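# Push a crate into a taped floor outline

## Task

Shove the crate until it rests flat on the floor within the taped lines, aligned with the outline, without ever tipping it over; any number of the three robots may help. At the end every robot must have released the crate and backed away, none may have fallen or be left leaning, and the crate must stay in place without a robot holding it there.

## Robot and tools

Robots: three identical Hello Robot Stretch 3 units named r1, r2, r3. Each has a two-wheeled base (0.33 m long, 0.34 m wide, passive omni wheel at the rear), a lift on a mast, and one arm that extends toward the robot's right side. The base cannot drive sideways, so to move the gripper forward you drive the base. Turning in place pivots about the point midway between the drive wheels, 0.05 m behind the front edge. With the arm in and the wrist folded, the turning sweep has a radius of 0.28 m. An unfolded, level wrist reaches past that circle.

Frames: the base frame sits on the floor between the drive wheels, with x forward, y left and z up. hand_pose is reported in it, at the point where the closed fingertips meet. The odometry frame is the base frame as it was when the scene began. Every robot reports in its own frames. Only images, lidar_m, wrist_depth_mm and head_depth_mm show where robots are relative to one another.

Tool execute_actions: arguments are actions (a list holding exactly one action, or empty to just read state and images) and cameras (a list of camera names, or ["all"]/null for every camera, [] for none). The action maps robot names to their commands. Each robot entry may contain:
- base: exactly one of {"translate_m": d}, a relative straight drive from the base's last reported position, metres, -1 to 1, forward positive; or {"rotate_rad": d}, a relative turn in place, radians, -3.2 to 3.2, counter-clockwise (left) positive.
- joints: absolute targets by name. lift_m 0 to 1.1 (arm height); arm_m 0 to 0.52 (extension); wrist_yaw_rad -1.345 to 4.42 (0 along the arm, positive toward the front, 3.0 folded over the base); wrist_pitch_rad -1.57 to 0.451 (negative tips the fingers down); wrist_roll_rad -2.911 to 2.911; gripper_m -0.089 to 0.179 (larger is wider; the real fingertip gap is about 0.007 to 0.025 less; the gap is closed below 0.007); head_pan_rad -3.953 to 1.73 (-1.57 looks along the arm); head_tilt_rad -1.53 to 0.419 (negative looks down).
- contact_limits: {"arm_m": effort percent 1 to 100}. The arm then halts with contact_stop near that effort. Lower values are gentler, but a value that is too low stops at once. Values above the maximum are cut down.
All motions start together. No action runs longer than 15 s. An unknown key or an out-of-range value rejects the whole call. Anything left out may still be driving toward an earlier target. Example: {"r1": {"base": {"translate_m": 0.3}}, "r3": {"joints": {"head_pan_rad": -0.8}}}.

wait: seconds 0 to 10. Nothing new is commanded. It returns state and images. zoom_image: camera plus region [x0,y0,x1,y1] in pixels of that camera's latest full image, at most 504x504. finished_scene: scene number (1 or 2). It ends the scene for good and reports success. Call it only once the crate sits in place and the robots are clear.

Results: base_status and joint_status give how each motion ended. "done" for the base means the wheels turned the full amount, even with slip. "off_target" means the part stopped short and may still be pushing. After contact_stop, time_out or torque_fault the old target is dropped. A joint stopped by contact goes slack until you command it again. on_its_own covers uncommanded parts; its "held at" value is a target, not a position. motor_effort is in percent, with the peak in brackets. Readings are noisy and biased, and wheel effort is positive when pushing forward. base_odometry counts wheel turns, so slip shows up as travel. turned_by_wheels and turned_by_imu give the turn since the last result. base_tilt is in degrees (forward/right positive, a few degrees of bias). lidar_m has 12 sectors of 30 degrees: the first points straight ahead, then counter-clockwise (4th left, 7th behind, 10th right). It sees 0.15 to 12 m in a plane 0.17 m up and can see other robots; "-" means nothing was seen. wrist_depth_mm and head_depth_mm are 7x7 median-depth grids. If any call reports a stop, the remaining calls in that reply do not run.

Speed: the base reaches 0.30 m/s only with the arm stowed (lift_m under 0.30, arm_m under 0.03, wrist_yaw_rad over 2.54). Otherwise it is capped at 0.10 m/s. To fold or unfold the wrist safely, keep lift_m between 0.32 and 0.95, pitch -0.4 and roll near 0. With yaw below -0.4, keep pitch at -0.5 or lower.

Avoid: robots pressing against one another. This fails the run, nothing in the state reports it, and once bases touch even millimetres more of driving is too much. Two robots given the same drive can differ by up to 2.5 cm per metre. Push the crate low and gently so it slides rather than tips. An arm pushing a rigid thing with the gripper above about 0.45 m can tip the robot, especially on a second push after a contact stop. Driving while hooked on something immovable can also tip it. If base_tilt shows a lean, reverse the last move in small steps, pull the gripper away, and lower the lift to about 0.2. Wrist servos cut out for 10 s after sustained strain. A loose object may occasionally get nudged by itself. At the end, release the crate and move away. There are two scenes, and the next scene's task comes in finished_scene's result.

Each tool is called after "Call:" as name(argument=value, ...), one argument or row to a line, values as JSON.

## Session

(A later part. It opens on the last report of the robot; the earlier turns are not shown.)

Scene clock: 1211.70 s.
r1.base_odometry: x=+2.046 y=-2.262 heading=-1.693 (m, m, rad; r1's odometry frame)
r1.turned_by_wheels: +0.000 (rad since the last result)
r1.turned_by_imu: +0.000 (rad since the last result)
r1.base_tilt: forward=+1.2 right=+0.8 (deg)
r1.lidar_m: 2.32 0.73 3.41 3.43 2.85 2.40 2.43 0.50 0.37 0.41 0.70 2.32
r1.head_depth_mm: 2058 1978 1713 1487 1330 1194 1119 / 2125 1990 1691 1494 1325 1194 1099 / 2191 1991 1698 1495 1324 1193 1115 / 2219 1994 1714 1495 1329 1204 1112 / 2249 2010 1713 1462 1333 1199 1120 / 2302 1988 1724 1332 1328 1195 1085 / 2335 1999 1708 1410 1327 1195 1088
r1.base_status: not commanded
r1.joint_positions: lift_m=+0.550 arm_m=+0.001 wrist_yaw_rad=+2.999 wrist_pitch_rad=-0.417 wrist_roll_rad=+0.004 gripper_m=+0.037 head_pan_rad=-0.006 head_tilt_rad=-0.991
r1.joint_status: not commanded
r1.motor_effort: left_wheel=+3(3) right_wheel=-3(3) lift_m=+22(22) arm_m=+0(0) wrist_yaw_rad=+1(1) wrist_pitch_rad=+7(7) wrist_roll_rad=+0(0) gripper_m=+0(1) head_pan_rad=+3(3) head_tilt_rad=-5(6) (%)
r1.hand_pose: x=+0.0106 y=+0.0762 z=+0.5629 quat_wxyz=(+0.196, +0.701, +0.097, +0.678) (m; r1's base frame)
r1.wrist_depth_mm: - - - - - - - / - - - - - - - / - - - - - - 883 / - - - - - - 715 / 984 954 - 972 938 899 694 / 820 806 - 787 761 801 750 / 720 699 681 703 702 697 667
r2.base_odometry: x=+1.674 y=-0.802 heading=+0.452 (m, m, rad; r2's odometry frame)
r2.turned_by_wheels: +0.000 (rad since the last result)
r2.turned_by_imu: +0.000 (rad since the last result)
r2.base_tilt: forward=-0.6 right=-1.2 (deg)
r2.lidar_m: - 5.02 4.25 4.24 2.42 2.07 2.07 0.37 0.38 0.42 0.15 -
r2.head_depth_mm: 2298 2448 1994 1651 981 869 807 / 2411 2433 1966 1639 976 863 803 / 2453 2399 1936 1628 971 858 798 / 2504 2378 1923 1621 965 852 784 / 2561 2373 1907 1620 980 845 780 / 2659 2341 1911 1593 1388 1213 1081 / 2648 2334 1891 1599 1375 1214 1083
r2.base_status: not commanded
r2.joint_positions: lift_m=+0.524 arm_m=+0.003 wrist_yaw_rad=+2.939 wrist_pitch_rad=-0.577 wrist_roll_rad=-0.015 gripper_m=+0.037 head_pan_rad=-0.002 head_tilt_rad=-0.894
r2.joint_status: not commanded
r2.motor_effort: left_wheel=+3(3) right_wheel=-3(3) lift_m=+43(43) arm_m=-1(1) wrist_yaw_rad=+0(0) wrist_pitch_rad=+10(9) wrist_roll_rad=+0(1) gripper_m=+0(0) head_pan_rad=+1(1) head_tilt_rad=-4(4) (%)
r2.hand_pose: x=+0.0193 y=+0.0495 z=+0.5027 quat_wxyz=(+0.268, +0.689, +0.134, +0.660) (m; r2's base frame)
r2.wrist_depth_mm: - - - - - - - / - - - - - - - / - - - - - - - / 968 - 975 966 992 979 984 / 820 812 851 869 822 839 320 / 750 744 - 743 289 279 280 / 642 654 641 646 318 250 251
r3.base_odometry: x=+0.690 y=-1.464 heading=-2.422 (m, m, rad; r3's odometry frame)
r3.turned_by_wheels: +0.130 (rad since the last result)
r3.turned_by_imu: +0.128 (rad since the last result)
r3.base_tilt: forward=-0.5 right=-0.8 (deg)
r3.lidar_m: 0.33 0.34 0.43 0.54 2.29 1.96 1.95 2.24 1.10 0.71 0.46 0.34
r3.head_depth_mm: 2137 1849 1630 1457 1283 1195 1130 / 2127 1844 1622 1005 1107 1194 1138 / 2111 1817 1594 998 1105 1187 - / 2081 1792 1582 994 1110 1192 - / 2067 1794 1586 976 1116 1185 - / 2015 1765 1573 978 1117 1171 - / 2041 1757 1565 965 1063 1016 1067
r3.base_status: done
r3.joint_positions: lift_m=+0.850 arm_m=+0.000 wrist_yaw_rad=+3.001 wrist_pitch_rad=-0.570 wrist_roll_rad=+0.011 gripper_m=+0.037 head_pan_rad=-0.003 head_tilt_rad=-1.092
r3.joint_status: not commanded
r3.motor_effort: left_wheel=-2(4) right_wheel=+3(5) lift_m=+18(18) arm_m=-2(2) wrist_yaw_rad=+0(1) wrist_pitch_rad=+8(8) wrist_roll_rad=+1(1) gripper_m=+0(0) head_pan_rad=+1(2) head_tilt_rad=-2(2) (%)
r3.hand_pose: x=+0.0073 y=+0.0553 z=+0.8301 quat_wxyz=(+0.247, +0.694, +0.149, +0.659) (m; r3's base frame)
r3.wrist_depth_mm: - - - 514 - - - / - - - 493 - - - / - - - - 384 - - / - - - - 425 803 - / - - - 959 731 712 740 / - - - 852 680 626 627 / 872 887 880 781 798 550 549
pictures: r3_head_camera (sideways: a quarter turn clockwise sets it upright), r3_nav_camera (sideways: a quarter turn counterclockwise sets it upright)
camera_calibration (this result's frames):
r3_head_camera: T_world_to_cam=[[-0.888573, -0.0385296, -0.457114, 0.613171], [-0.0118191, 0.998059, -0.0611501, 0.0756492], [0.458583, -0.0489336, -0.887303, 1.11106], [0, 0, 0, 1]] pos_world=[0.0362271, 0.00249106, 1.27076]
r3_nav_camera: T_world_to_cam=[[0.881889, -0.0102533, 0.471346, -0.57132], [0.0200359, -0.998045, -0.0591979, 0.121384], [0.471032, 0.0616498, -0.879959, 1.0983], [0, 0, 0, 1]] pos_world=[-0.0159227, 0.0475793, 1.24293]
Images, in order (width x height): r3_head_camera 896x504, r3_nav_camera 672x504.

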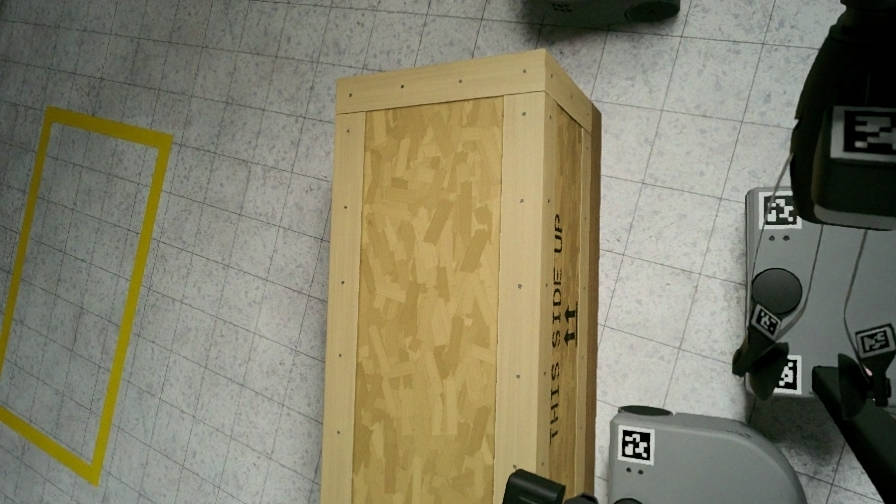

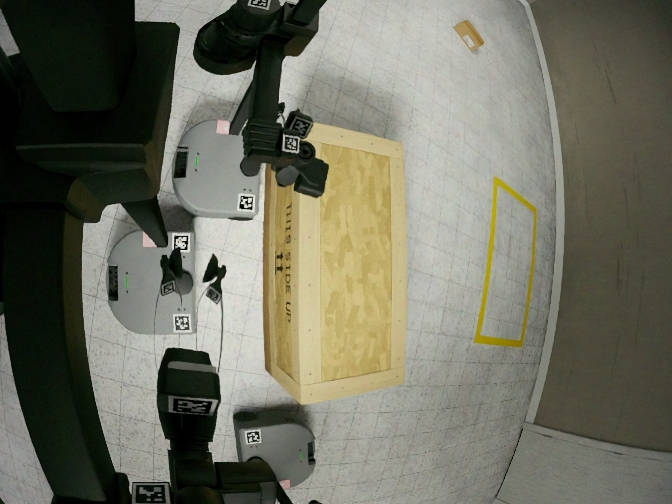

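Call:
execute_actions(
  actions=[
    {"r3":{"base":{"translate_m":0.265}},"r1":{"base":{"rotate_rad":-0.57}}},
  ],
  cameras=[],
)

Call:
execute_actions(
  actions=[
    {"r1":{"base":{"translate_m":0.69}}},
  ],
  cameras=[],
)

Call:
execute_actions(
  actions=[
    {"r1":{"base":{"rotate_rad":-2.54}}},
  ],
  cameras=["r1_nav_camera","r1_head_camera"],
)

Scene clock: 1246.67 s.
r1.base_odometry: x=+2.046 y=-2.262 heading=-2.262 (m, m, rad; r1's odometry frame)
r1.turned_by_wheels: -0.570 (rad since the last result)
r1.turned_by_imu: -0.576 (rad since the last result)
r1.base_tilt: forward=+1.1 right=+0.9 (deg)
r1.lidar_m: 2.33 2.32 0.73 3.44 3.42 2.95 2.42 2.40 0.52 0.37 0.37 2.81
r1.head_depth_mm: 2303 1994 1693 1484 1253 1174 1057 / 2335 1974 1709 1488 1329 1193 1097 / 2227 1989 1712 1495 1326 1197 1115 / 2252 1987 1702 1494 1327 1190 1114 / 2204 1980 1702 1498 1329 1193 1124 / 2134 1999 1715 1490 1333 1193 1084 / 2080 1987 1721 1492 1330 1200 1085
r1.base_status: done
r1.joint_positions: lift_m=+0.550 arm_m=+0.001 wrist_yaw_rad=+2.999 wrist_pitch_rad=-0.417 wrist_roll_rad=+0.004 gripper_m=+0.037 head_pan_rad=-0.006 head_tilt_rad=-0.991
r1.joint_status: not commanded
r1.motor_effort: left_wheel=+3(9) right_wheel=-3(6) lift_m=+22(22) arm_m=+0(0) wrist_yaw_rad=+0(2) wrist_pitch_rad=+7(6) wrist_roll_rad=+0(0) gripper_m=+0(0) head_pan_rad=+3(3) head_tilt_rad=-5(5) (%)
r1.hand_pose: x=+0.0106 y=+0.0762 z=+0.5629 quat_wxyz=(+0.196, +0.701, +0.097, +0.678) (m; r1's base frame)
r1.wrist_depth_mm: - - - - - - - / - - - - - - - / - - - - - - - / - - - - 923 - - / 989 953 - 968 948 945 919 / 801 820 - 806 777 799 777 / 718 705 680 709 670 672 686
r2.base_odometry: x=+1.674 y=-0.802 heading=+0.452 (m, m, rad; r2's odometry frame)
r2.turned_by_wheels: +0.000 (rad since the last result)
r2.turned_by_imu: -0.002 (rad since the last result)
r2.base_tilt: forward=-0.7 right=-1.2 (deg)
r2.lidar_m: - 4.99 4.25 4.22 2.44 2.08 2.07 2.35 1.56 0.25 0.15 -
r2.head_depth_mm: 2336 2457 1971 1640 987 866 809 / 2390 2461 1958 1644 974 860 804 / 2442 2411 1957 1631 973 857 796 / 2517 2370 1951 1622 967 853 786 / 2561 2365 1917 1607 981 843 778 / 2657 2358 1918 1623 1375 1216 1088 / 2669 2320 1888 1589 1376 1216 1081
r2.base_status: not commanded
r2.joint_positions: lift_m=+0.524 arm_m=+0.003 wrist_yaw_rad=+2.939 wrist_pitch_rad=-0.577 wrist_roll_rad=-0.015 gripper_m=+0.037 head_pan_rad=-0.002 head_tilt_rad=-0.894
r2.joint_status: not commanded
r2.motor_effort: left_wheel=+3(3) right_wheel=-3(4) lift_m=+43(43) arm_m=-1(1) wrist_yaw_rad=+1(0) wrist_pitch_rad=+9(9) wrist_roll_rad=+0(0) gripper_m=+0(1) head_pan_rad=+1(1) head_tilt_rad=-4(4) (%)
r2.hand_pose: x=+0.0193 y=+0.0495 z=+0.5027 quat_wxyz=(+0.268, +0.689, +0.134, +0.660) (m; r2's base frame)
r2.wrist_depth_mm: - - - - - - - / - - - - - - - / - - - - - - - / - - 985 944 990 991 983 / 844 812 853 828 813 835 322 / 731 747 - 739 286 276 281 / 634 652 652 658 318 252 252
r3.base_odometry: x=+0.491 y=-1.639 heading=-2.422 (m, m, rad; r3's odometry frame)
r3.turned_by_wheels: +0.000 (rad since the last result)
r3.turned_by_imu: +0.000 (rad since the last result)
r3.base_tilt: forward=-0.6 right=-0.7 (deg)
r3.lidar_m: - - 0.15 0.24 2.59 2.21 2.21 2.54 1.24 0.23 0.15 -
r3.head_depth_mm: 2163 1872 1639 1461 1282 1160 1131 / 2131 1837 1616 1451 910 846 1134 / 2094 1817 1605 1432 904 842 - / 2110 1805 1596 1430 898 833 - / 2072 1793 1569 1404 889 828 - / 2052 1781 1573 1414 889 829 - / 2015 1748 1550 1396 879 824 938
r3.base_status: done
r3.joint_positions: lift_m=+0.850 arm_m=+0.000 wrist_yaw_rad=+3.001 wrist_pitch_rad=-0.570 wrist_roll_rad=+0.011 gripper_m=+0.037 head_pan_rad=-0.003 head_tilt_rad=-1.092
r3.joint_status: not commanded
r3.motor_effort: left_wheel=-2(2) right_wheel=+2(5) lift_m=+18(18) arm_m=-2(2) wrist_yaw_rad=-1(0) wrist_pitch_rad=+8(8) wrist_roll_rad=+1(1) gripper_m=+0(0) head_pan_rad=+1(0) head_tilt_rad=-2(2) (%)
r3.hand_pose: x=+0.0073 y=+0.0553 z=+0.8301 quat_wxyz=(+0.247, +0.694, +0.149, +0.659) (m; r3's base frame)
r3.wrist_depth_mm: - - - - - - - / - - - - - - - / - - - - - - - / - - 372 - - - - / - - - 735 717 - - / - - - 635 635 642 - / 856 892 724 703 547 549 911
pictures: none
No camera images: the call's "cameras" was empty. Leave "cameras" out to get every camera's image.

Scene clock: 1254.63 s.
r1.base_odometry: x=+1.606 y=-2.794 heading=-2.262 (m, m, rad; r1's odometry frame)
r1.turned_by_wheels: +0.000 (rad since the last result)
r1.turned_by_imu: +0.001 (rad since the last result)
r1.base_tilt: forward=+1.2 right=+0.8 (deg)
r1.lidar_m: 1.68 1.67 1.87 0.66 0.65 3.69 3.05 0.69 0.68 0.91 3.82 2.02
r1.head_depth_mm: 1814 1986 1702 1491 1323 1197 1108 / 1742 1953 1689 1486 1327 1194 1101 / 1685 1938 1697 1484 1326 1195 1115 / 1624 1899 1707 1491 1325 1197 1113 / 1575 1856 1715 1503 1324 1196 1123 / 1527 1838 1694 1489 1331 1202 1093 / 1469 1762 1714 1492 1330 1194 1089
r1.base_status: done
r1.joint_positions: lift_m=+0.550 arm_m=+0.001 wrist_yaw_rad=+2.999 wrist_pitch_rad=-0.417 wrist_roll_rad=+0.004 gripper_m=+0.037 head_pan_rad=-0.006 head_tilt_rad=-0.991
r1.joint_status: not commanded
r1.motor_effort: left_wheel=+3(10) right_wheel=-3(4) lift_m=+22(22) arm_m=+0(0) wrist_yaw_rad=+2(0) wrist_pitch_rad=+8(7) wrist_roll_rad=+0(0) gripper_m=+0(1) head_pan_rad=+3(4) head_tilt_rad=-5(5) (%)
r1.hand_pose: x=+0.0106 y=+0.0762 z=+0.5629 quat_wxyz=(+0.196, +0.701, +0.097, +0.678) (m; r1's base frame)
r1.wrist_depth_mm: - - - - - - - / - - - - - - - / - - - - - - - / - - 959 - - - - / 927 966 - 934 961 922 942 / 799 809 - 817 769 800 785 / 703 706 673 695 681 691 677
r2.base_odometry: x=+1.674 y=-0.802 heading=+0.452 (m, m, rad; r2's odometry frame)
r2.turned_by_wheels: +0.000 (rad since the last result)
r2.turned_by_imu: -0.002 (rad since the last result)
r2.base_tilt: forward=-0.6 right=-1.3 (deg)
r2.lidar_m: - 5.01 4.24 4.22 2.44 2.07 2.07 2.35 0.91 0.25 0.15 -
r2.head_depth_mm: 2322 2440 1971 1658 982 867 807 / 2375 2427 1957 1650 974 860 802 / 2449 2401 1938 1634 974 855 795 / 2549 2366 1926 1630 967 853 782 / 2574 2341 1925 1607 978 846 781 / 2634 2343 1900 1601 1382 1221 1082 / 2667 2324 1887 1603 1368 1210 1083
r2.base_status: not commanded
r2.joint_positions: lift_m=+0.524 arm_m=+0.003 wrist_yaw_rad=+2.939 wrist_pitch_rad=-0.577 wrist_roll_rad=-0.015 gripper_m=+0.037 head_pan_rad=-0.002 head_tilt_rad=-0.894
r2.joint_status: not commanded
r2.motor_effort: left_wheel=+2(2) right_wheel=-3(3) lift_m=+43(43) arm_m=-1(1) wrist_yaw_rad=+0(0) wrist_pitch_rad=+9(9) wrist_roll_rad=-1(1) gripper_m=-1(0) head_pan_rad=+1(1) head_tilt_rad=-4(5) (%)
r2.hand_pose: x=+0.0193 y=+0.0495 z=+0.5027 quat_wxyz=(+0.268, +0.689, +0.134, +0.660) (m; r2's base frame)
r2.wrist_depth_mm: - - - - - - - / - - - - - - - / - - - - - - - / 980 - 982 972 - 975 976 / 843 832 880 841 826 827 318 / 734 732 - 723 288 279 281 / 642 664 646 645 317 251 251
r3.base_odometry: x=+0.491 y=-1.639 heading=-2.422 (m, m, rad; r3's odometry frame)
r3.turned_by_wheels: +0.000 (rad since the last result)
r3.turned_by_imu: -0.001 (rad since the last result)
r3.base_tilt: forward=-0.6 right=-0.9 (deg)
r3.lidar_m: - - 0.15 0.24 2.59 2.22 2.21 0.68 1.24 0.23 0.15 -
r3.head_depth_mm: 2169 1849 1650 1468 1286 1155 1133 / 2105 1842 1626 1444 910 853 1133 / 2108 1831 1609 1446 902 841 - / 2066 1817 1592 1434 895 835 - / 2065 1803 1584 1427 888 824 - / 2029 1763 1565 1393 885 827 - / 2025 1769 1552 1390 878 821 945
r3.base_status: not commanded
r3.joint_positions: lift_m=+0.850 arm_m=+0.000 wrist_yaw_rad=+3.001 wrist_pitch_rad=-0.570 wrist_roll_rad=+0.011 gripper_m=+0.037 head_pan_rad=-0.003 head_tilt_rad=-1.092
r3.joint_status: not commanded
r3.motor_effort: left_wheel=-2(2) right_wheel=+2(3) lift_m=+18(18) arm_m=-2(2) wrist_yaw_rad=-1(0) wrist_pitch_rad=+8(8) wrist_roll_rad=+1(1) gripper_m=+1(0) head_pan_rad=+2(2) head_tilt_rad=-2(2) (%)
r3.hand_pose: x=+0.0073 y=+0.0553 z=+0.8301 quat_wxyz=(+0.247, +0.694, +0.149, +0.659) (m; r3's base frame)
r3.wrist_depth_mm: - - - - - - - / - - - - - - - / - - - - - - - / - - 375 - - - - / - - - 725 712 - - / - - - 640 633 631 - / 886 882 732 707 547 543 905
pictures: none
No camera images: the call's "cameras" was empty. Leave "cameras" out to get every camera's image.

Scene clock: 1259.63 s.
r1.base_odometry: x=+1.606 y=-2.794 heading=+1.481 (m, m, rad; r1's odometry frame)
r1.turned_by_wheels: -2.540 (rad since the last result)
r1.turned_by_imu: -2.564 (rad since the last result)
r1.base_tilt: forward=+1.2 right=+1.0 (deg)
r1.lidar_m: 0.69 0.68 0.91 3.24 1.92 1.67 1.67 1.96 0.65 0.65 3.50 3.06
r1.head_depth_mm: 2391 1971 1705 1482 1325 1192 1117 / 2381 1989 1713 1488 1328 1193 1100 / 2396 1990 1669 1498 1329 1196 1108 / 2378 1985 1183 1262 1325 1187 1115 / 2348 1990 1187 1238 1268 1195 1121 / 542 1941 1195 1243 1202 1193 1088 / 449 1900 1187 1218 1244 1197 1088
r1.base_status: done
r1.joint_positions: lift_m=+0.550 arm_m=+0.001 wrist_yaw_rad=+2.999 wrist_pitch_rad=-0.417 wrist_roll_rad=+0.004 gripper_m=+0.037 head_pan_rad=-0.006 head_tilt_rad=-0.991
r1.joint_status: not commanded
r1.motor_effort: left_wheel=+3(9) right_wheel=-3(6) lift_m=+22(22) arm_m=+0(0) wrist_yaw_rad=+0(2) wrist_pitch_rad=+7(6) wrist_roll_rad=+0(0) gripper_m=-1(0) head_pan_rad=+3(3) head_tilt_rad=-5(5) (%)
r1.hand_pose: x=+0.0106 y=+0.0762 z=+0.5629 quat_wxyz=(+0.196, +0.701, +0.097, +0.678) (m; r1's base frame)
r1.wrist_depth_mm: - - - - - - - / - - - - - - 758 / - - - - - - 673 / - - - - 985 871 720 / 979 980 - 952 931 717 682 / 787 832 - 791 753 647 603 / 680 729 684 690 682 622 550
r2.base_odometry: x=+1.674 y=-0.802 heading=+0.452 (m, m, rad; r2's odometry frame)
r2.turned_by_wheels: +0.000 (rad since the last result)
r2.turned_by_imu: -0.001 (rad since the last result)
r2.base_tilt: forward=-0.8 right=-1.1 (deg)
r2.lidar_m: - 4.99 4.25 4.25 2.44 2.07 2.07 0.87 0.91 0.25 0.15 -
r2.head_depth_mm: 2339 2473 1982 1656 982 861 807 / 2390 2436 1957 1650 979 862 803 / 2441 2401 1930 1630 972 857 798 / 2532 2383 1941 1627 967 852 780 / 2576 2371 1911 1610 981 844 779 / 2653 2349 1895 1598 1392 1219 1090 / 2685 2305 1894 1589 1369 1215 1078
r2.base_status: not commanded
r2.joint_positions: lift_m=+0.524 arm_m=+0.003 wrist_yaw_rad=+2.939 wrist_pitch_rad=-0.577 wrist_roll_rad=-0.015 gripper_m=+0.037 head_pan_rad=-0.002 head_tilt_rad=-0.894
r2.joint_status: not commanded
r2.motor_effort: left_wheel=+2(3) right_wheel=-3(3) lift_m=+43(43) arm_m=-1(1) wrist_yaw_rad=+0(0) wrist_pitch_rad=+9(9) wrist_roll_rad=-1(1) gripper_m=-1(0) head_pan_rad=+2(1) head_tilt_rad=-4(4) (%)
r2.hand_pose: x=+0.0193 y=+0.0495 z=+0.5027 quat_wxyz=(+0.268, +0.689, +0.134, +0.660) (m; r2's base frame)
r2.wrist_depth_mm: - - - - - - - / - - - - - - - / - - - - - - - / 989 - 984 980 962 988 - / 840 820 871 831 841 844 322 / 738 744 - 719 287 280 280 / 653 636 647 645 316 252 251
r3.base_odometry: x=+0.491 y=-1.639 heading=-2.422 (m, m, rad; r3's odometry frame)
r3.turned_by_wheels: +0.000 (rad since the last result)
r3.turned_by_imu: -0.001 (rad since the last result)
r3.base_tilt: forward=-0.5 right=-0.9 (deg)
r3.lidar_m: - - 0.15 0.24 2.59 2.21 0.72 0.68 1.24 0.23 0.15 -
r3.head_depth_mm: 2163 1847 1617 1456 1285 1163 1128 / 2132 1840 1619 1452 910 850 1138 / 2103 1813 1619 1439 901 842 - / 2084 1797 1593 1426 899 832 - / 2049 1791 1573 1428 890 824 - / 2037 1768 1565 1400 883 828 - / 2020 1763 1554 1394 877 822 943
r3.base_status: not commanded
r3.joint_positions: lift_m=+0.850 arm_m=+0.000 wrist_yaw_rad=+3.001 wrist_pitch_rad=-0.570 wrist_roll_rad=+0.011 gripper_m=+0.037 head_pan_rad=-0.003 head_tilt_rad=-1.092
r3.joint_status: not commanded
r3.motor_effort: left_wheel=-3(2) right_wheel=+3(3) lift_m=+18(18) arm_m=-2(1) wrist_yaw_rad=-1(1) wrist_pitch_rad=+8(8) wrist_roll_rad=+1(1) gripper_m=+0(0) head_pan_rad=+1(1) head_tilt_rad=-2(2) (%)
r3.hand_pose: x=+0.0073 y=+0.0553 z=+0.8301 quat_wxyz=(+0.247, +0.694, +0.149, +0.659) (m; r3's base frame)
r3.wrist_depth_mm: - - - - - - - / - - - - - - - / - - - - - - - / - - 375 - - - - / - - - 724 718 - - / - - - 639 636 627 - / 892 874 735 716 547 546 919
pictures: r1_head_camera (sideways: a quarter turn clockwise sets it upright), r1_nav_camera (sideways: a quarter turn counterclockwise sets it upright)
camera_calibration (this result's frames):
r1_head_camera: T_world_to_cam=[[-0.844993, -0.032787, -0.533771, 0.718099], [-0.0393758, 0.999224, 0.000956784, 0.00155042], [0.533326, 0.0218262, -0.845628, 1.05679], [0, 0, 0, 1]] pos_world=[0.0432361, -0.00107056, 1.27695]
r1_nav_camera: T_world_to_cam=[[0.829881, 0.0301884, 0.557123, -0.692868], [-0.00267293, -0.998309, 0.0580762, -0.0206753], [0.557934, -0.0496855, -0.828397, 1.03188], [0, 0, 0, 1]] pos_world=[-0.000780198, 0.0515459, 1.24202]
Images, in order (width x height): r1_head_camera 896x504, r1_nav_camera 672x504.

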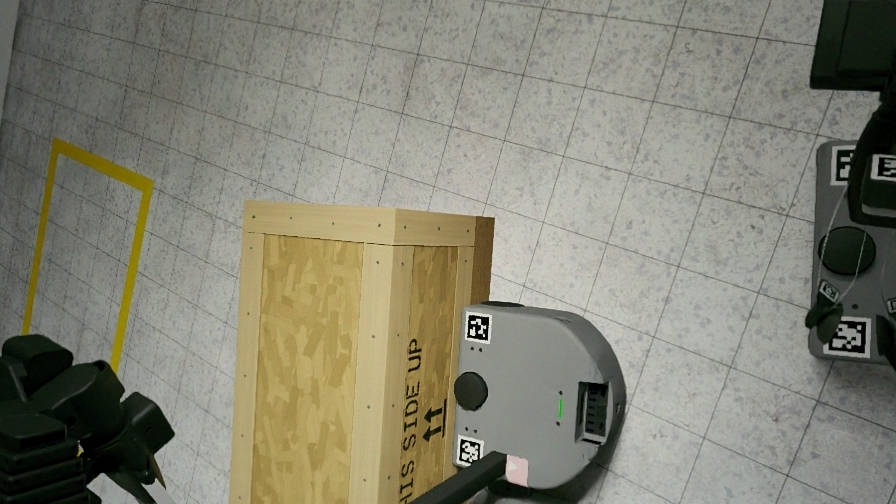

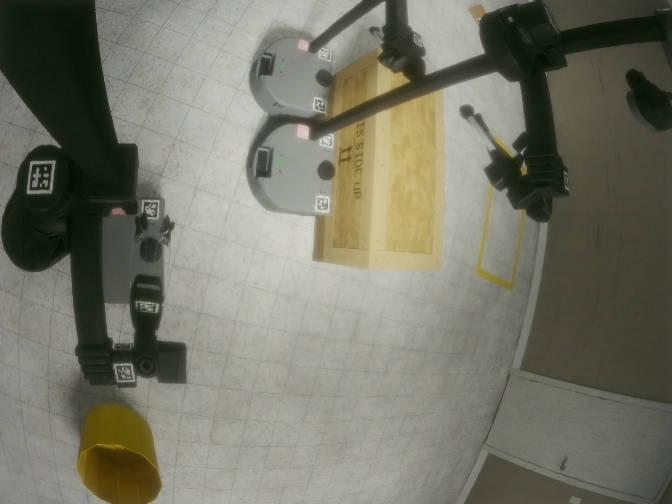

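Call:
execute_actions(
  actions=[
    {"r1":{"base":{"rotate_rad":-0.27}}},
  ],
  cameras=[],
)

Call:
execute_actions(
  actions=[
    {"r1":{"base":{"translate_m":0.3}}},
  ],
  cameras=[],
)

Call:
execute_actions(
  actions=[
    {"r1":{"base":{"rotate_rad":0.23}}},
  ],
  cameras=["r1_nav_camera","r1_head_camera"],
)

Scene clock: 1284.57 s.
r1.base_odometry: x=+1.606 y=-2.794 heading=+1.211 (m, m, rad; r1's odometry frame)
r1.turned_by_wheels: -0.270 (rad since the last result)
r1.turned_by_imu: -0.273 (rad since the last result)
r1.base_tilt: forward=+1.2 right=+0.9 (deg)
r1.lidar_m: 0.69 0.68 0.71 5.07 2.34 1.73 1.67 1.74 2.41 0.65 3.79 3.14
r1.head_depth_mm: 2384 1986 1698 1493 1323 1193 1113 / 2394 1997 1708 1487 1325 1198 1099 / 2369 1988 1703 1492 1333 1191 1115 / 2401 2013 1710 1495 1320 1193 1116 / 2388 1997 1606 1296 1326 1194 1124 / 2397 2006 1188 1170 1210 1198 1089 / 2373 1977 1188 1131 1160 1160 1084
r1.base_status: done
r1.joint_positions: lift_m=+0.550 arm_m=+0.001 wrist_yaw_rad=+2.999 wrist_pitch_rad=-0.417 wrist_roll_rad=+0.004 gripper_m=+0.037 head_pan_rad=-0.006 head_tilt_rad=-0.991
r1.joint_status: not commanded
r1.motor_effort: left_wheel=+3(8) right_wheel=-3(7) lift_m=+22(22) arm_m=+0(0) wrist_yaw_rad=+1(1) wrist_pitch_rad=+7(7) wrist_roll_rad=+0(0) gripper_m=+0(1) head_pan_rad=+4(3) head_tilt_rad=-5(5) (%)
r1.hand_pose: x=+0.0106 y=+0.0762 z=+0.5629 quat_wxyz=(+0.196, +0.701, +0.097, +0.678) (m; r1's base frame)
r1.wrist_depth_mm: - - - - - - - / - - - - - 807 813 / - - - - - 774 652 / - - - - 974 797 658 / 950 957 - 936 755 719 668 / 827 819 - 797 763 660 689 / 708 709 675 695 683 681 672
r2.base_odometry: x=+1.674 y=-0.802 heading=+0.452 (m, m, rad; r2's odometry frame)
r2.turned_by_wheels: +0.000 (rad since the last result)
r2.turned_by_imu: -0.001 (rad since the last result)
r2.base_tilt: forward=-0.7 right=-1.1 (deg)
r2.lidar_m: - 4.98 4.24 4.22 2.44 2.07 2.07 0.84 0.84 0.25 0.15 -
r2.head_depth_mm: 2352 2474 1974 1644 988 864 806 / 2396 2432 1964 1646 979 859 804 / 2458 2425 1954 1629 975 857 801 / 2499 2394 1930 1618 965 851 781 / 2560 2337 1914 1610 978 846 778 / 2639 2346 1896 1595 1377 1213 1086 / 2647 2330 1881 1593 1373 1212 1084
r2.base_status: not commanded
r2.joint_positions: lift_m=+0.524 arm_m=+0.003 wrist_yaw_rad=+2.939 wrist_pitch_rad=-0.577 wrist_roll_rad=-0.015 gripper_m=+0.037 head_pan_rad=-0.002 head_tilt_rad=-0.894
r2.joint_status: not commanded
r2.motor_effort: left_wheel=+2(2) right_wheel=-3(3) lift_m=+43(43) arm_m=-1(1) wrist_yaw_rad=+0(1) wrist_pitch_rad=+9(9) wrist_roll_rad=+0(0) gripper_m=+0(0) head_pan_rad=+1(1) head_tilt_rad=-4(5) (%)
r2.hand_pose: x=+0.0193 y=+0.0495 z=+0.5027 quat_wxyz=(+0.268, +0.689, +0.134, +0.660) (m; r2's base frame)
r2.wrist_depth_mm: - - - - - - - / - - - - - - - / - - - - - - - / 974 - 965 982 995 953 943 / 826 799 852 822 841 833 320 / 732 721 - 712 287 280 282 / 645 657 651 644 314 251 252
r3.base_odometry: x=+0.491 y=-1.639 heading=-2.422 (m, m, rad; r3's odometry frame)
r3.turned_by_wheels: +0.000 (rad since the last result)
r3.turned_by_imu: -0.001 (rad since the last result)
r3.base_tilt: forward=-0.5 right=-0.9 (deg)
r3.lidar_m: - - 0.15 0.24 2.58 2.22 0.68 0.67 1.24 0.23 0.15 -
r3.head_depth_mm: 2154 1843 1633 1460 1288 1160 1135 / 2139 1856 1620 1448 909 851 1136 / 2106 1816 1604 1433 908 843 - / 2072 1799 1591 1429 899 834 - / 2060 1785 1573 1414 891 826 - / 2043 1787 1563 1403 884 827 - / 2029 1760 1558 1395 878 824 943
r3.base_status: not commanded
r3.joint_positions: lift_m=+0.850 arm_m=+0.000 wrist_yaw_rad=+3.001 wrist_pitch_rad=-0.570 wrist_roll_rad=+0.011 gripper_m=+0.037 head_pan_rad=-0.003 head_tilt_rad=-1.092
r3.joint_status: not commanded
r3.motor_effort: left_wheel=-2(2) right_wheel=+3(3) lift_m=+18(18) arm_m=-2(2) wrist_yaw_rad=-1(0) wrist_pitch_rad=+8(8) wrist_roll_rad=+1(1) gripper_m=+0(1) head_pan_rad=+2(2) head_tilt_rad=-2(2) (%)
r3.hand_pose: x=+0.0073 y=+0.0553 z=+0.8301 quat_wxyz=(+0.247, +0.694, +0.149, +0.659) (m; r3's base frame)
r3.wrist_depth_mm: - - - - - - - / - - - - - - - / - - - - - - - / - - 372 - - - - / - - - 728 702 - - / - - - 642 634 633 - / 870 875 732 703 543 544 912
pictures: none
No camera images: the call's "cameras" was empty. Leave "cameras" out to get every camera's image.

Scene clock: 1288.63 s.
r1.base_odometry: x=+1.712 y=-2.513 heading=+1.211 (m, m, rad; r1's odometry frame)
r1.turned_by_wheels: +0.000 (rad since the last result)
r1.turned_by_imu: +0.001 (rad since the last result)
r1.base_tilt: forward=+1.1 right=+0.9 (deg)
r1.lidar_m: 2.76 0.40 0.47 0.58 2.76 2.04 1.97 2.05 0.71 0.75 3.79 2.85
r1.head_depth_mm: 2385 1982 1694 1484 1322 1191 1113 / 2394 1992 1687 1491 1323 1196 1096 / 2368 1977 1701 1494 1322 1196 1117 / 2411 2002 1703 1491 1321 1199 1110 / 2401 1989 1715 1464 1236 1198 1117 / 2380 1973 1716 1035 965 1161 1070 / 2398 1994 1719 1040 952 1044 995
r1.base_status: done
r1.joint_positions: lift_m=+0.550 arm_m=+0.001 wrist_yaw_rad=+2.999 wrist_pitch_rad=-0.417 wrist_roll_rad=+0.004 gripper_m=+0.037 head_pan_rad=-0.006 head_tilt_rad=-0.991
r1.joint_status: not commanded
r1.motor_effort: left_wheel=+3(11) right_wheel=-3(2) lift_m=+22(21) arm_m=+0(0) wrist_yaw_rad=+3(1) wrist_pitch_rad=+7(7) wrist_roll_rad=+0(0) gripper_m=-1(1) head_pan_rad=+3(4) head_tilt_rad=-5(5) (%)
r1.hand_pose: x=+0.0106 y=+0.0762 z=+0.5629 quat_wxyz=(+0.196, +0.701, +0.097, +0.678) (m; r1's base frame)
r1.wrist_depth_mm: - - - - - - - / - - - - 869 846 - / - - - - 704 603 608 / - - 948 912 727 525 469 / 946 966 - 742 682 526 410 / 835 819 - 638 655 557 436 / 712 713 681 665 674 566 647
r2.base_odometry: x=+1.674 y=-0.802 heading=+0.452 (m, m, rad; r2's odometry frame)
r2.turned_by_wheels: +0.000 (rad since the last result)
r2.turned_by_imu: -0.001 (rad since the last result)
r2.base_tilt: forward=-0.7 right=-1.1 (deg)
r2.lidar_m: - 4.99 4.26 4.23 2.44 2.07 2.07 2.35 0.72 0.25 0.15 -
r2.head_depth_mm: 2319 2466 1982 1651 981 863 809 / 2396 2407 1962 1644 973 859 803 / 2446 2415 1949 1632 973 852 799 / 2520 2384 1923 1623 971 852 784 / 2547 2346 1917 1613 983 849 777 / 2630 2328 1892 1602 1382 1215 1083 / 2661 2313 1880 1594 1372 1209 1082
r2.base_status: not commanded
r2.joint_positions: lift_m=+0.524 arm_m=+0.003 wrist_yaw_rad=+2.939 wrist_pitch_rad=-0.577 wrist_roll_rad=-0.015 gripper_m=+0.037 head_pan_rad=-0.002 head_tilt_rad=-0.894
r2.joint_status: not commanded
r2.motor_effort: left_wheel=+3(2) right_wheel=-2(3) lift_m=+43(43) arm_m=-1(1) wrist_yaw_rad=+0(0) wrist_pitch_rad=+9(9) wrist_roll_rad=+0(0) gripper_m=+0(0) head_pan_rad=+1(1) head_tilt_rad=-5(4) (%)
r2.hand_pose: x=+0.0193 y=+0.0495 z=+0.5027 quat_wxyz=(+0.268, +0.689, +0.134, +0.660) (m; r2's base frame)
r2.wrist_depth_mm: - - - - - - - / - - - - - - - / - - - - - - - / 998 - 961 982 963 988 972 / 830 811 857 830 841 837 317 / 728 735 - 722 289 279 281 / 648 652 645 645 316 249 250
r3.base_odometry: x=+0.491 y=-1.639 heading=-2.422 (m, m, rad; r3's odometry frame)
r3.turned_by_wheels: +0.000 (rad since the last result)
r3.turned_by_imu: -0.001 (rad since the last result)
r3.base_tilt: forward=-0.6 right=-0.8 (deg)
r3.lidar_m: - - 0.15 0.24 2.59 2.21 2.21 0.43 0.49 0.23 0.15 -
r3.head_depth_mm: 2155 1853 1642 1472 1284 1155 1129 / 2144 1823 1629 1451 908 849 1135 / 2099 1813 1605 1447 903 841 - / 2087 1808 1588 1428 896 834 - / 2052 1797 1582 1411 893 822 - / 2035 1781 1578 1410 883 827 - / 2032 1752 1574 1401 881 825 944
r3.base_status: not commanded
r3.joint_positions: lift_m=+0.850 arm_m=+0.000 wrist_yaw_rad=+3.001 wrist_pitch_rad=-0.570 wrist_roll_rad=+0.011 gripper_m=+0.037 head_pan_rad=-0.003 head_tilt_rad=-1.092
r3.joint_status: not commanded
r3.motor_effort: left_wheel=-2(1) right_wheel=+3(2) lift_m=+18(18) arm_m=-2(2) wrist_yaw_rad=-1(0) wrist_pitch_rad=+8(8) wrist_roll_rad=+1(1) gripper_m=+0(0) head_pan_rad=+2(3) head_tilt_rad=-2(3) (%)
r3.hand_pose: x=+0.0073 y=+0.0553 z=+0.8301 quat_wxyz=(+0.247, +0.694, +0.149, +0.659) (m; r3's base frame)
r3.wrist_depth_mm: - - - - - - - / - - - - - - - / - - - - - - - / - - 375 - - - - / - - - 726 712 - - / - - - 642 640 628 - / 886 876 743 706 548 548 906
pictures: none
No camera images: the call's "cameras" was empty. Leave "cameras" out to get every camera's image.

Scene clock: 1289.93 s.
r1.base_odometry: x=+1.712 y=-2.513 heading=+1.441 (m, m, rad; r1's odometry frame)
r1.turned_by_wheels: +0.230 (rad since the last result)
r1.turned_by_imu: +0.232 (rad since the last result)
r1.base_tilt: forward=+1.3 right=+0.9 (deg)
r1.lidar_m: 0.40 0.41 0.49 0.95 2.31 1.98 1.97 0.81 0.71 3.66 3.25 2.77
r1.head_depth_mm: 2337 1994 1696 1484 1324 1194 1114 / 2392 1971 1707 1489 1325 1190 1100 / 2372 1989 1714 1490 1324 1189 1113 / 2374 1981 1711 1435 1291 1194 1116 / 2390 1985 1710 1036 1068 1198 1120 / 2374 2008 1703 1032 1086 1074 1087 / 2389 1989 1705 1038 1094 1047 1068
r1.base_status: done
r1.joint_positions: lift_m=+0.550 arm_m=+0.001 wrist_yaw_rad=+2.999 wrist_pitch_rad=-0.417 wrist_roll_rad=+0.004 gripper_m=+0.037 head_pan_rad=-0.006 head_tilt_rad=-0.991
r1.joint_status: not commanded
r1.motor_effort: left_wheel=-2(8) right_wheel=+2(5) lift_m=+22(23) arm_m=+0(0) wrist_yaw_rad=+1(1) wrist_pitch_rad=+7(7) wrist_roll_rad=+0(0) gripper_m=+0(0) head_pan_rad=+3(3) head_tilt_rad=-5(5) (%)
r1.hand_pose: x=+0.0106 y=+0.0762 z=+0.5629 quat_wxyz=(+0.196, +0.701, +0.097, +0.678) (m; r1's base frame)
r1.wrist_depth_mm: - - - - - - - / - - - - 846 862 - / - - - - 823 650 608 / - - - 948 831 600 480 / 947 943 - 938 710 622 422 / 811 808 - 762 597 591 442 / 698 707 676 684 627 609 440
r2.base_odometry: x=+1.674 y=-0.802 heading=+0.452 (m, m, rad; r2's odometry frame)
r2.turned_by_wheels: +0.000 (rad since the last result)
r2.turned_by_imu: +0.000 (rad since the last result)
r2.base_tilt: forward=-0.8 right=-1.2 (deg)
r2.lidar_m: - 4.97 4.22 4.23 2.43 2.07 2.07 2.36 0.74 0.25 0.15 -
r2.head_depth_mm: 2314 2465 1966 1660 984 865 807 / 2380 2439 1966 1640 979 861 804 / 2441 2411 1929 1635 969 857 799 / 2514 2370 1928 1627 964 855 783 / 2565 2360 1919 1619 979 849 781 / 2596 2337 1908 1597 1380 1218 1089 / 2698 2325 1873 1599 1374 1208 1085
r2.base_status: not commanded
r2.joint_positions: lift_m=+0.524 arm_m=+0.003 wrist_yaw_rad=+2.939 wrist_pitch_rad=-0.577 wrist_roll_rad=-0.015 gripper_m=+0.037 head_pan_rad=-0.002 head_tilt_rad=-0.894
r2.joint_status: not commanded
r2.motor_effort: left_wheel=+2(2) right_wheel=-3(4) lift_m=+43(43) arm_m=-1(1) wrist_yaw_rad=+0(0) wrist_pitch_rad=+9(9) wrist_roll_rad=+0(0) gripper_m=+1(0) head_pan_rad=+1(1) head_tilt_rad=-5(4) (%)
r2.hand_pose: x=+0.0193 y=+0.0495 z=+0.5027 quat_wxyz=(+0.268, +0.689, +0.134, +0.660) (m; r2's base frame)
r2.wrist_depth_mm: - - - - - - - / - - - - - - - / - - - - - - - / - - - 970 979 985 992 / 829 819 867 828 832 840 320 / 730 730 - 723 285 281 279 / 641 645 648 644 315 251 252
r3.base_odometry: x=+0.491 y=-1.639 heading=-2.422 (m, m, rad; r3's odometry frame)
r3.turned_by_wheels: +0.000 (rad since the last result)
r3.turned_by_imu: +0.000 (rad since the last result)
r3.base_tilt: forward=-0.6 right=-0.8 (deg)
r3.lidar_m: - - 0.15 0.24 2.59 2.22 2.22 0.46 0.49 0.23 0.15 -
r3.head_depth_mm: 2172 1872 1643 1454 1285 1158 1131 / 2127 1842 1626 1454 904 851 1142 / 2110 1816 1605 1434 902 844 - / 2064 1807 1591 1428 900 832 - / 2054 1785 1576 1428 890 827 - / 2034 1780 1580 1407 886 826 - / 1999 1761 1552 1400 881 819 945
r3.base_status: not commanded
r3.joint_positions: lift_m=+0.850 arm_m=+0.000 wrist_yaw_rad=+3.001 wrist_pitch_rad=-0.570 wrist_roll_rad=+0.011 gripper_m=+0.037 head_pan_rad=-0.003 head_tilt_rad=-1.092
r3.joint_status: not commanded
r3.motor_effort: left_wheel=-2(2) right_wheel=+3(2) lift_m=+18(18) arm_m=-2(2) wrist_yaw_rad=+0(0) wrist_pitch_rad=+8(8) wrist_roll_rad=+1(1) gripper_m=+0(0) head_pan_rad=+3(2) head_tilt_rad=-2(2) (%)
r3.hand_pose: x=+0.0073 y=+0.0553 z=+0.8301 quat_wxyz=(+0.247, +0.694, +0.149, +0.659) (m; r3's base frame)
r3.wrist_depth_mm: - - - - - - - / - - - - - - - / - - - - - - - / - - 374 - - - - / - - - 737 705 - - / - - - 647 636 629 - / 869 877 729 705 536 549 916
pictures: r1_head_camera (sideways: a quarter turn clockwise sets it upright), r1_nav_camera (sideways: a quarter turn counterclockwise sets it upright)
camera_calibration (this result's frames):
r1_head_camera: T_world_to_cam=[[-0.844993, -0.0327871, -0.533771, 0.718099], [-0.0393759, 0.999224, 0.000956784, 0.00155042], [0.533326, 0.0218262, -0.845628, 1.05679], [0, 0, 0, 1]] pos_world=[0.0432361, -0.00107056, 1.27695]
r1_nav_camera: T_world_to_cam=[[0.829881, 0.0301885, 0.557123, -0.692868], [-0.00267284, -0.998309, 0.0580762, -0.0206753], [0.557934, -0.0496854, -0.828397, 1.03188], [0, 0, 0, 1]] pos_world=[-0.000780203, 0.0515459, 1.24202]
Images, in order (width x height): r1_head_camera 896x504, r1_nav_camera 672x504.

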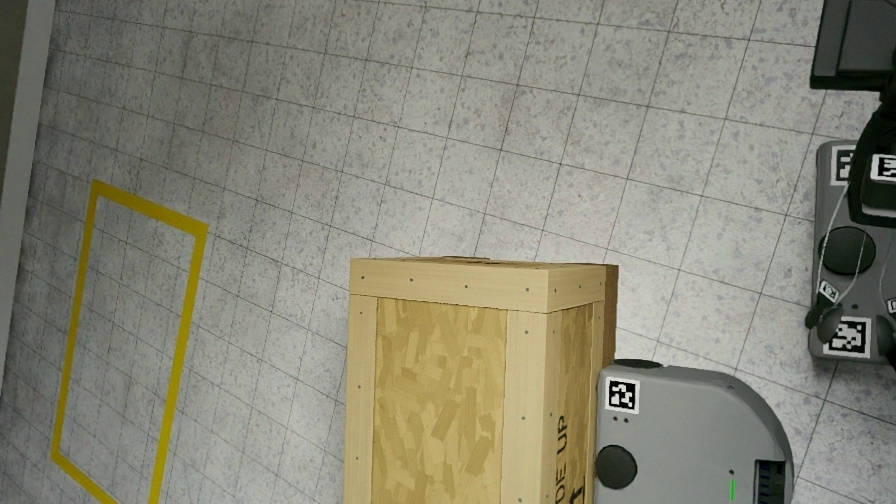

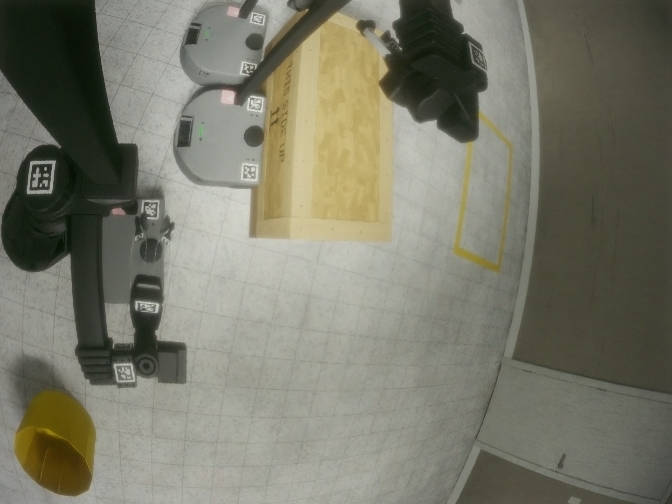

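Call:
execute_actions(
  actions=[
    {"r1":{"base":{"translate_m":0.33}}},
  ],
  cameras=["r1_head_camera","r3_nav_camera"],
)

Scene clock: 1301.87 s.
r1.base_odometry: x=+1.755 y=-2.186 heading=+1.441 (m, m, rad; r1's odometry frame)
r1.turned_by_wheels: +0.000 (rad since the last result)
r1.turned_by_imu: +0.000 (rad since the last result)
r1.base_tilt: forward=+1.1 right=+0.8 (deg)
r1.lidar_m: 0.17 0.16 0.15 0.27 2.68 2.29 2.29 0.93 0.96 3.72 2.88 2.46
r1.head_depth_mm: 2200 1984 1702 1497 1322 1189 1113 / 2207 1976 1707 1496 1330 1196 1101 / 2242 1986 1709 1489 1330 1189 1111 / 2318 1990 1695 1495 1286 1175 1117 / 2331 1982 1703 1507 927 829 809 / 2388 2002 1707 1500 920 829 990 / 2365 1988 1709 1491 921 830 937
r1.base_status: done
r1.joint_positions: lift_m=+0.550 arm_m=+0.001 wrist_yaw_rad=+2.999 wrist_pitch_rad=-0.417 wrist_roll_rad=+0.004 gripper_m=+0.037 head_pan_rad=-0.006 head_tilt_rad=-0.991
r1.joint_status: not commanded
r1.motor_effort: left_wheel=-3(3) right_wheel=+2(5) lift_m=+22(22) arm_m=+0(0) wrist_yaw_rad=+2(1) wrist_pitch_rad=+8(7) wrist_roll_rad=+0(0) gripper_m=-1(0) head_pan_rad=+3(3) head_tilt_rad=-5(5) (%)
r1.hand_pose: x=+0.0106 y=+0.0762 z=+0.5629 quat_wxyz=(+0.196, +0.701, +0.097, +0.678) (m; r1's base frame)
r1.wrist_depth_mm: - - - - - - - / - - - 930 846 - - / - - - 700 604 616 - / - - 877 621 485 477 493 / 951 960 - 690 404 393 390 / 821 812 - 591 326 336 332 / 720 727 544 553 292 289 290
r2.base_odometry: x=+1.674 y=-0.802 heading=+0.452 (m, m, rad; r2's odometry frame)
r2.turned_by_wheels: +0.000 (rad since the last result)
r2.turned_by_imu: -0.002 (rad since the last result)
r2.base_tilt: forward=-0.8 right=-1.2 (deg)
r2.lidar_m: - 4.98 4.25 4.23 2.45 2.07 2.07 2.36 1.56 0.25 0.15 -
r2.head_depth_mm: 2355 2443 1978 1658 983 863 805 / 2405 2438 1964 1638 980 863 804 / 2461 2405 1946 1634 973 857 797 / 2511 2366 1949 1628 965 853 783 / 2542 2369 1916 1618 983 846 779 / 2639 2332 1887 1594 1382 1215 1081 / 2673 2309 1875 1594 1376 1211 1077
r2.base_status: not commanded
r2.joint_positions: lift_m=+0.524 arm_m=+0.003 wrist_yaw_rad=+2.939 wrist_pitch_rad=-0.577 wrist_roll_rad=-0.015 gripper_m=+0.037 head_pan_rad=-0.002 head_tilt_rad=-0.894
r2.joint_status: not commanded
r2.motor_effort: left_wheel=+3(2) right_wheel=-3(3) lift_m=+43(43) arm_m=-1(1) wrist_yaw_rad=+0(0) wrist_pitch_rad=+9(9) wrist_roll_rad=+0(0) gripper_m=-1(1) head_pan_rad=+2(1) head_tilt_rad=-4(4) (%)
r2.hand_pose: x=+0.0193 y=+0.0495 z=+0.5027 quat_wxyz=(+0.268, +0.689, +0.134, +0.660) (m; r2's base frame)
r2.wrist_depth_mm: - - - - - - - / - - - - - - - / - - - - - - - / 989 - 973 968 989 985 958 / 843 817 852 830 842 852 320 / 741 747 - 725 285 281 279 / 651 652 650 646 317 251 251
r3.base_odometry: x=+0.491 y=-1.639 heading=-2.422 (m, m, rad; r3's odometry frame)
r3.turned_by_wheels: +0.000 (rad since the last result)
r3.turned_by_imu: -0.001 (rad since the last result)
r3.base_tilt: forward=-0.6 right=-0.9 (deg)
r3.lidar_m: - - 0.15 0.24 2.59 2.21 2.21 2.53 0.26 0.23 0.15 -
r3.head_depth_mm: 2154 1871 1623 1462 1284 1016 978 / 2140 1824 1622 1449 906 850 989 / 2082 1822 1609 1447 899 845 - / 2092 1796 1592 1436 895 832 - / 2050 1798 1590 1422 895 827 - / 2044 1761 1577 1403 883 828 - / 2011 1776 1557 1396 880 821 941
r3.base_status: not commanded
r3.joint_positions: lift_m=+0.850 arm_m=+0.000 wrist_yaw_rad=+3.001 wrist_pitch_rad=-0.570 wrist_roll_rad=+0.011 gripper_m=+0.037 head_pan_rad=-0.003 head_tilt_rad=-1.092
r3.joint_status: not commanded
r3.motor_effort: left_wheel=-1(2) right_wheel=+3(2) lift_m=+18(18) arm_m=-2(2) wrist_yaw_rad=+0(0) wrist_pitch_rad=+8(8) wrist_roll_rad=+1(1) gripper_m=-1(2) head_pan_rad=+1(3) head_tilt_rad=-2(2) (%)
r3.hand_pose: x=+0.0073 y=+0.0553 z=+0.8301 quat_wxyz=(+0.247, +0.694, +0.149, +0.659) (m; r3's base frame)
r3.wrist_depth_mm: - - - - - - - / - - - - - - - / - - - - - - - / - - 373 - - - - / - - - 737 704 - - / - - - 639 628 633 - / 866 884 734 712 542 547 939
pictures: r1_head_camera (sideways: a quarter turn clockwise sets it upright), r3_nav_camera (sideways: a quarter turn counterclockwise sets it upright)
camera_calibration (this result's frames):
r1_head_camera: T_world_to_cam=[[-0.844993, -0.0327871, -0.533771, 0.718099], [-0.0393759, 0.999224, 0.000956784, 0.00155042], [0.533326, 0.0218262, -0.845628, 1.05679], [0, 0, 0, 1]] pos_world=[0.0432361, -0.00107056, 1.27695]
r3_nav_camera: T_world_to_cam=[[0.881889, -0.0102532, 0.471346, -0.57132], [0.020036, -0.998045, -0.0591979, 0.121384], [0.471032, 0.0616498, -0.879959, 1.0983], [0, 0, 0, 1]] pos_world=[-0.0159227, 0.0475793, 1.24293]
Images, in order (width x height): r1_head_camera 896x504, r3_nav_camera 672x504.

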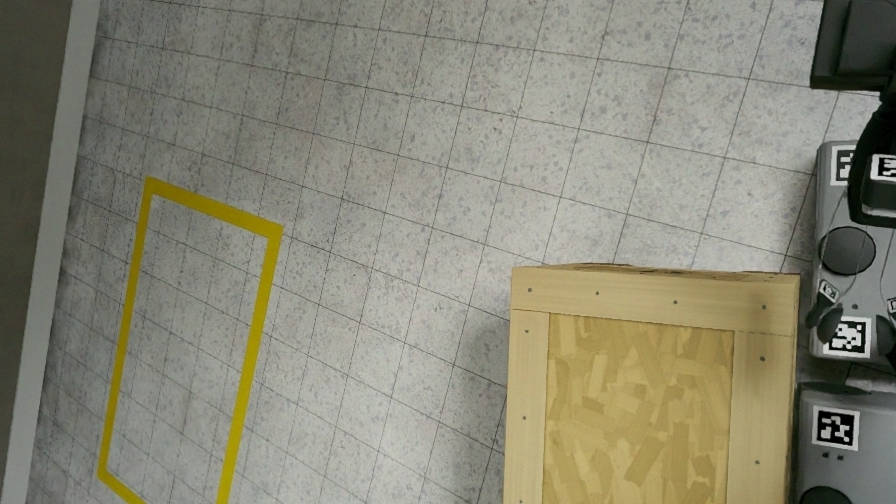

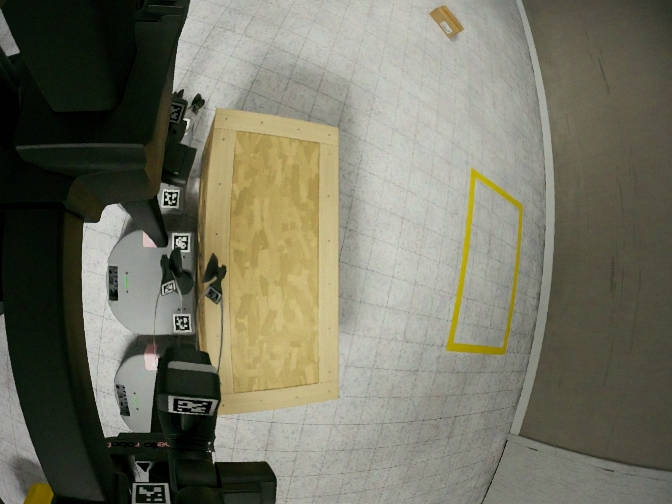

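Call:
execute_actions(
  actions=[
    {"r1":{"base":{"translate_m":0.2}},"r2":{"base":{"translate_m":0.2}},"r3":{"base":{"translate_m":0.18}}},
  ],
  cameras=["r1_head_camera","r3_nav_camera","r3_head_camera"],
)

Scene clock: 1310.93 s.
r1.base_odometry: x=+1.780 y=-1.988 heading=+1.442 (m, m, rad; r1's odometry frame)
r1.turned_by_wheels: +0.001 (rad since the last result)
r1.turned_by_imu: +0.073 (rad since the last result)
r1.base_tilt: forward=+1.2 right=+0.9 (deg)
r1.lidar_m: 0.15 - 0.15 0.21 2.77 2.47 2.48 1.09 3.77 3.80 2.55 2.28
r1.head_depth_mm: 2028 1995 1694 1476 1324 1196 1110 / 2110 1981 1690 1481 1324 1193 1099 / 2197 1973 1702 1495 1326 1198 1116 / 2221 1975 1711 1492 1283 1165 1116 / 2292 1988 1706 1490 925 829 776 / 2334 2000 1705 1492 925 832 951 / 2398 1987 1702 1502 922 830 924
r1.base_status: translate_m off_target (by the wheels' count: +0.1997 of +0.2000)
r1.joint_positions: lift_m=+0.550 arm_m=+0.001 wrist_yaw_rad=+3.000 wrist_pitch_rad=-0.417 wrist_roll_rad=+0.004 gripper_m=+0.037 head_pan_rad=-0.006 head_tilt_rad=-0.992
r1.joint_status: not commanded
r1.on_its_own: left_wheel is at rest, and its effort (+68) is outside its rest range (-18 to +18); right_wheel is at rest, and its effort (+19) is outside its rest range (-18 to +18)
r1.motor_effort: left_wheel=+68(93) right_wheel=+19(24) lift_m=+22(23) arm_m=+0(0) wrist_yaw_rad=+1(0) wrist_pitch_rad=+7(7) wrist_roll_rad=+0(0) gripper_m=+0(0) head_pan_rad=+3(4) head_tilt_rad=-5(5) (%)
r1.hand_pose: x=+0.0105 y=+0.0763 z=+0.5629 quat_wxyz=(+0.196, +0.701, +0.097, +0.678) (m; r1's base frame)
r1.wrist_depth_mm: - - 848 - - - - / - - - 915 845 - - / - - - 661 618 651 - / - - 864 521 484 486 - / 987 973 - 664 400 395 392 / 814 779 - 579 325 335 337 / 711 708 534 543 292 288 290
r2.base_odometry: x=+1.854 y=-0.715 heading=+0.453 (m, m, rad; r2's odometry frame)
r2.turned_by_wheels: +0.001 (rad since the last result)
r2.turned_by_imu: +0.057 (rad since the last result)
r2.base_tilt: forward=-0.6 right=-1.1 (deg)
r2.lidar_m: - - 4.18 4.20 2.55 2.24 2.24 2.62 0.26 0.21 0.15 -
r2.head_depth_mm: 2165 2390 1998 1657 1425 865 770 / 2237 2423 1965 1639 1412 859 766 / 2310 2399 1949 1640 1409 852 762 / 2373 2406 1934 1625 1404 850 760 / 2464 2382 1915 1614 1390 850 755 / 2544 2340 1909 1589 1379 1221 1087 / 2628 2315 1883 1591 1379 1215 1077
r2.base_status: translate_m off_target (by the wheels' count: +0.1996 of +0.2000)
r2.joint_positions: lift_m=+0.524 arm_m=+0.003 wrist_yaw_rad=+2.939 wrist_pitch_rad=-0.577 wrist_roll_rad=-0.015 gripper_m=+0.037 head_pan_rad=-0.002 head_tilt_rad=-0.894
r2.joint_status: not commanded
r2.on_its_own: left_wheel is at rest, and its effort (+46) is outside its rest range (-18 to +18); right_wheel is at rest, and its effort (+36) is outside its rest range (-18 to +18)
r2.motor_effort: left_wheel=+46(53) right_wheel=+36(43) lift_m=+43(43) arm_m=-1(1) wrist_yaw_rad=+1(0) wrist_pitch_rad=+9(9) wrist_roll_rad=-1(1) gripper_m=+0(0) head_pan_rad=+1(1) head_tilt_rad=-4(4) (%)
r2.hand_pose: x=+0.0194 y=+0.0495 z=+0.5027 quat_wxyz=(+0.268, +0.689, +0.134, +0.660) (m; r2's base frame)
r2.wrist_depth_mm: - - - - - - - / - - - - - - - / - - - - - - - / - - 986 - 963 972 987 / 835 814 872 850 825 842 324 / 731 734 - 727 290 280 281 / 652 667 641 649 244 250 251
r3.base_odometry: x=+0.355 y=-1.757 heading=-2.422 (m, m, rad; r3's odometry frame)
r3.turned_by_wheels: +0.000 (rad since the last result)
r3.turned_by_imu: +0.038 (rad since the last result)
r3.base_tilt: forward=-0.6 right=-0.9 (deg)
r3.lidar_m: - - 0.15 0.23 2.69 2.35 2.35 1.34 0.26 0.25 0.15 -
r3.head_depth_mm: 2096 1846 1634 1458 1285 990 987 / 2107 1837 1628 1439 910 849 992 / 2097 1832 1605 1441 901 842 - / 2074 1786 1590 1427 893 835 - / 2087 1787 1574 1413 893 826 - / 2038 1764 1571 1417 883 827 - / 2026 1773 1558 1388 878 826 944
r3.base_status: done
r3.joint_positions: lift_m=+0.850 arm_m=+0.000 wrist_yaw_rad=+3.001 wrist_pitch_rad=-0.570 wrist_roll_rad=+0.011 gripper_m=+0.037 head_pan_rad=-0.003 head_tilt_rad=-1.092
r3.joint_status: not commanded
r3.motor_effort: left_wheel=+0(60) right_wheel=+1(44) lift_m=+18(19) arm_m=-2(2) wrist_yaw_rad=-1(3) wrist_pitch_rad=+8(9) wrist_roll_rad=+1(1) gripper_m=+0(0) head_pan_rad=+2(2) head_tilt_rad=-2(3) (%)
r3.hand_pose: x=+0.0073 y=+0.0553 z=+0.8301 quat_wxyz=(+0.247, +0.694, +0.149, +0.659) (m; r3's base frame)
r3.wrist_depth_mm: - - 507 - - - - / - - 535 - - - - / - - 434 - - - - / - - 361 747 - - - / - - - 654 718 - - / - - - 635 628 642 - / 895 884 738 677 543 555 909
pictures: r1_head_camera (sideways: a quarter turn clockwise sets it upright), r3_head_camera (sideways: a quarter turn clockwise sets it upright), r3_nav_camera (sideways: a quarter turn counterclockwise sets it upright)
camera_calibration (this result's frames):
r1_head_camera: T_world_to_cam=[[-0.845718, -0.0330193, -0.532607, 0.716587], [-0.039654, 0.999213, 0.00101906, 0.00147105], [0.532154, 0.0219818, -0.846362, 1.05775], [0, 0, 0, 1]] pos_world=[0.043202, -0.00105998, 1.2769]
r3_head_camera: T_world_to_cam=[[-0.888408, -0.0385302, -0.457435, 0.613587], [-0.0117972, 0.998059, -0.0611555, 0.0756562], [0.458903, -0.0489346, -0.887138, 1.11084], [0, 0, 0, 1]] pos_world=[0.0362383, 0.00249102, 1.27077]
r3_nav_camera: T_world_to_cam=[[0.881719, -0.0102526, 0.471664, -0.571733], [0.0200573, -0.998045, -0.0591894, 0.121373], [0.471349, 0.0616488, -0.87979, 1.09807], [0, 0, 0, 1]] pos_world=[-0.0159015, 0.0475792, 1.24292]
Images, in order (width x height): r1_head_camera 896x504, r3_head_camera 896x504, r3_nav_camera 672x504.

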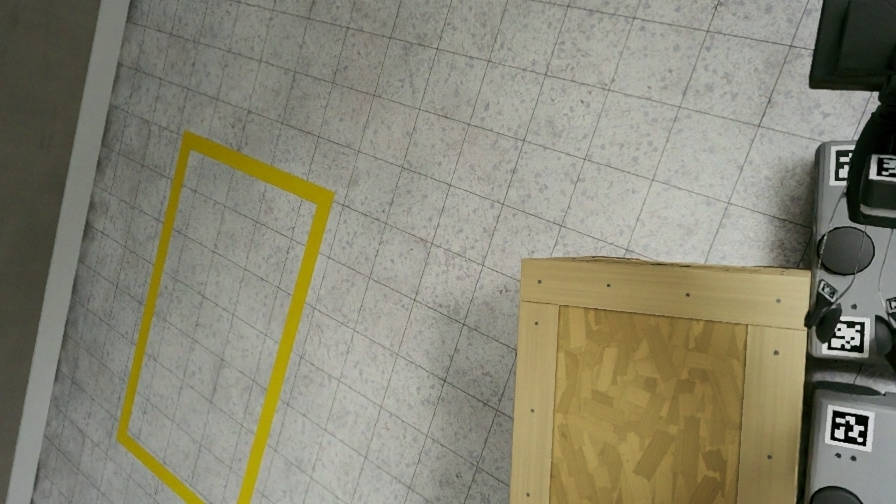

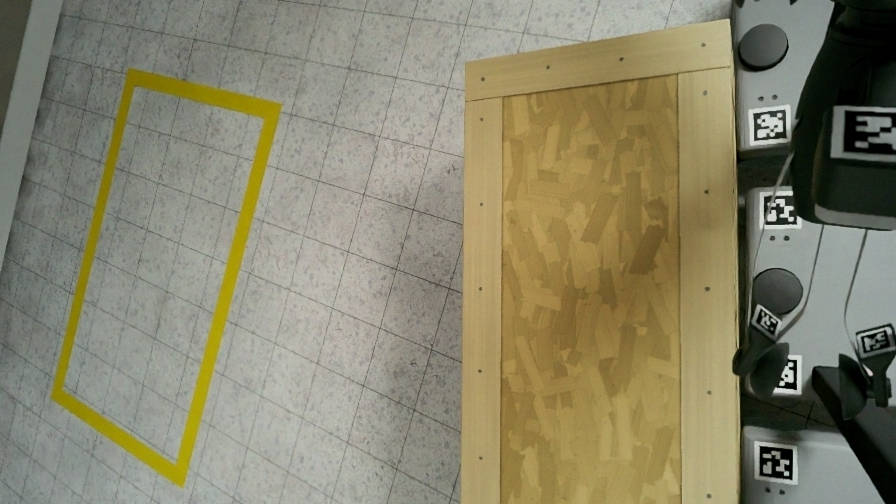

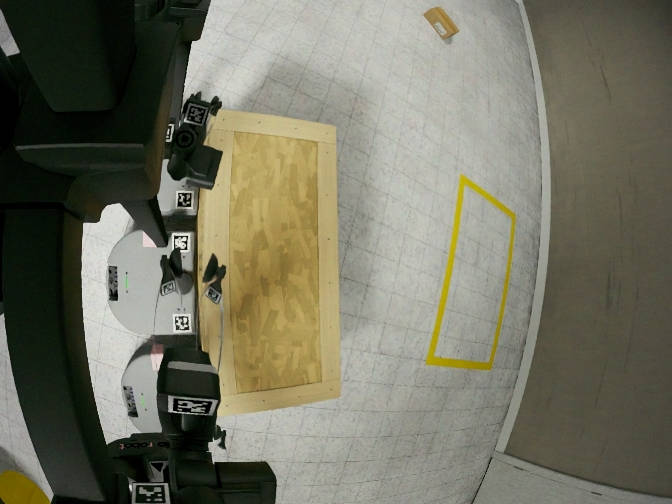

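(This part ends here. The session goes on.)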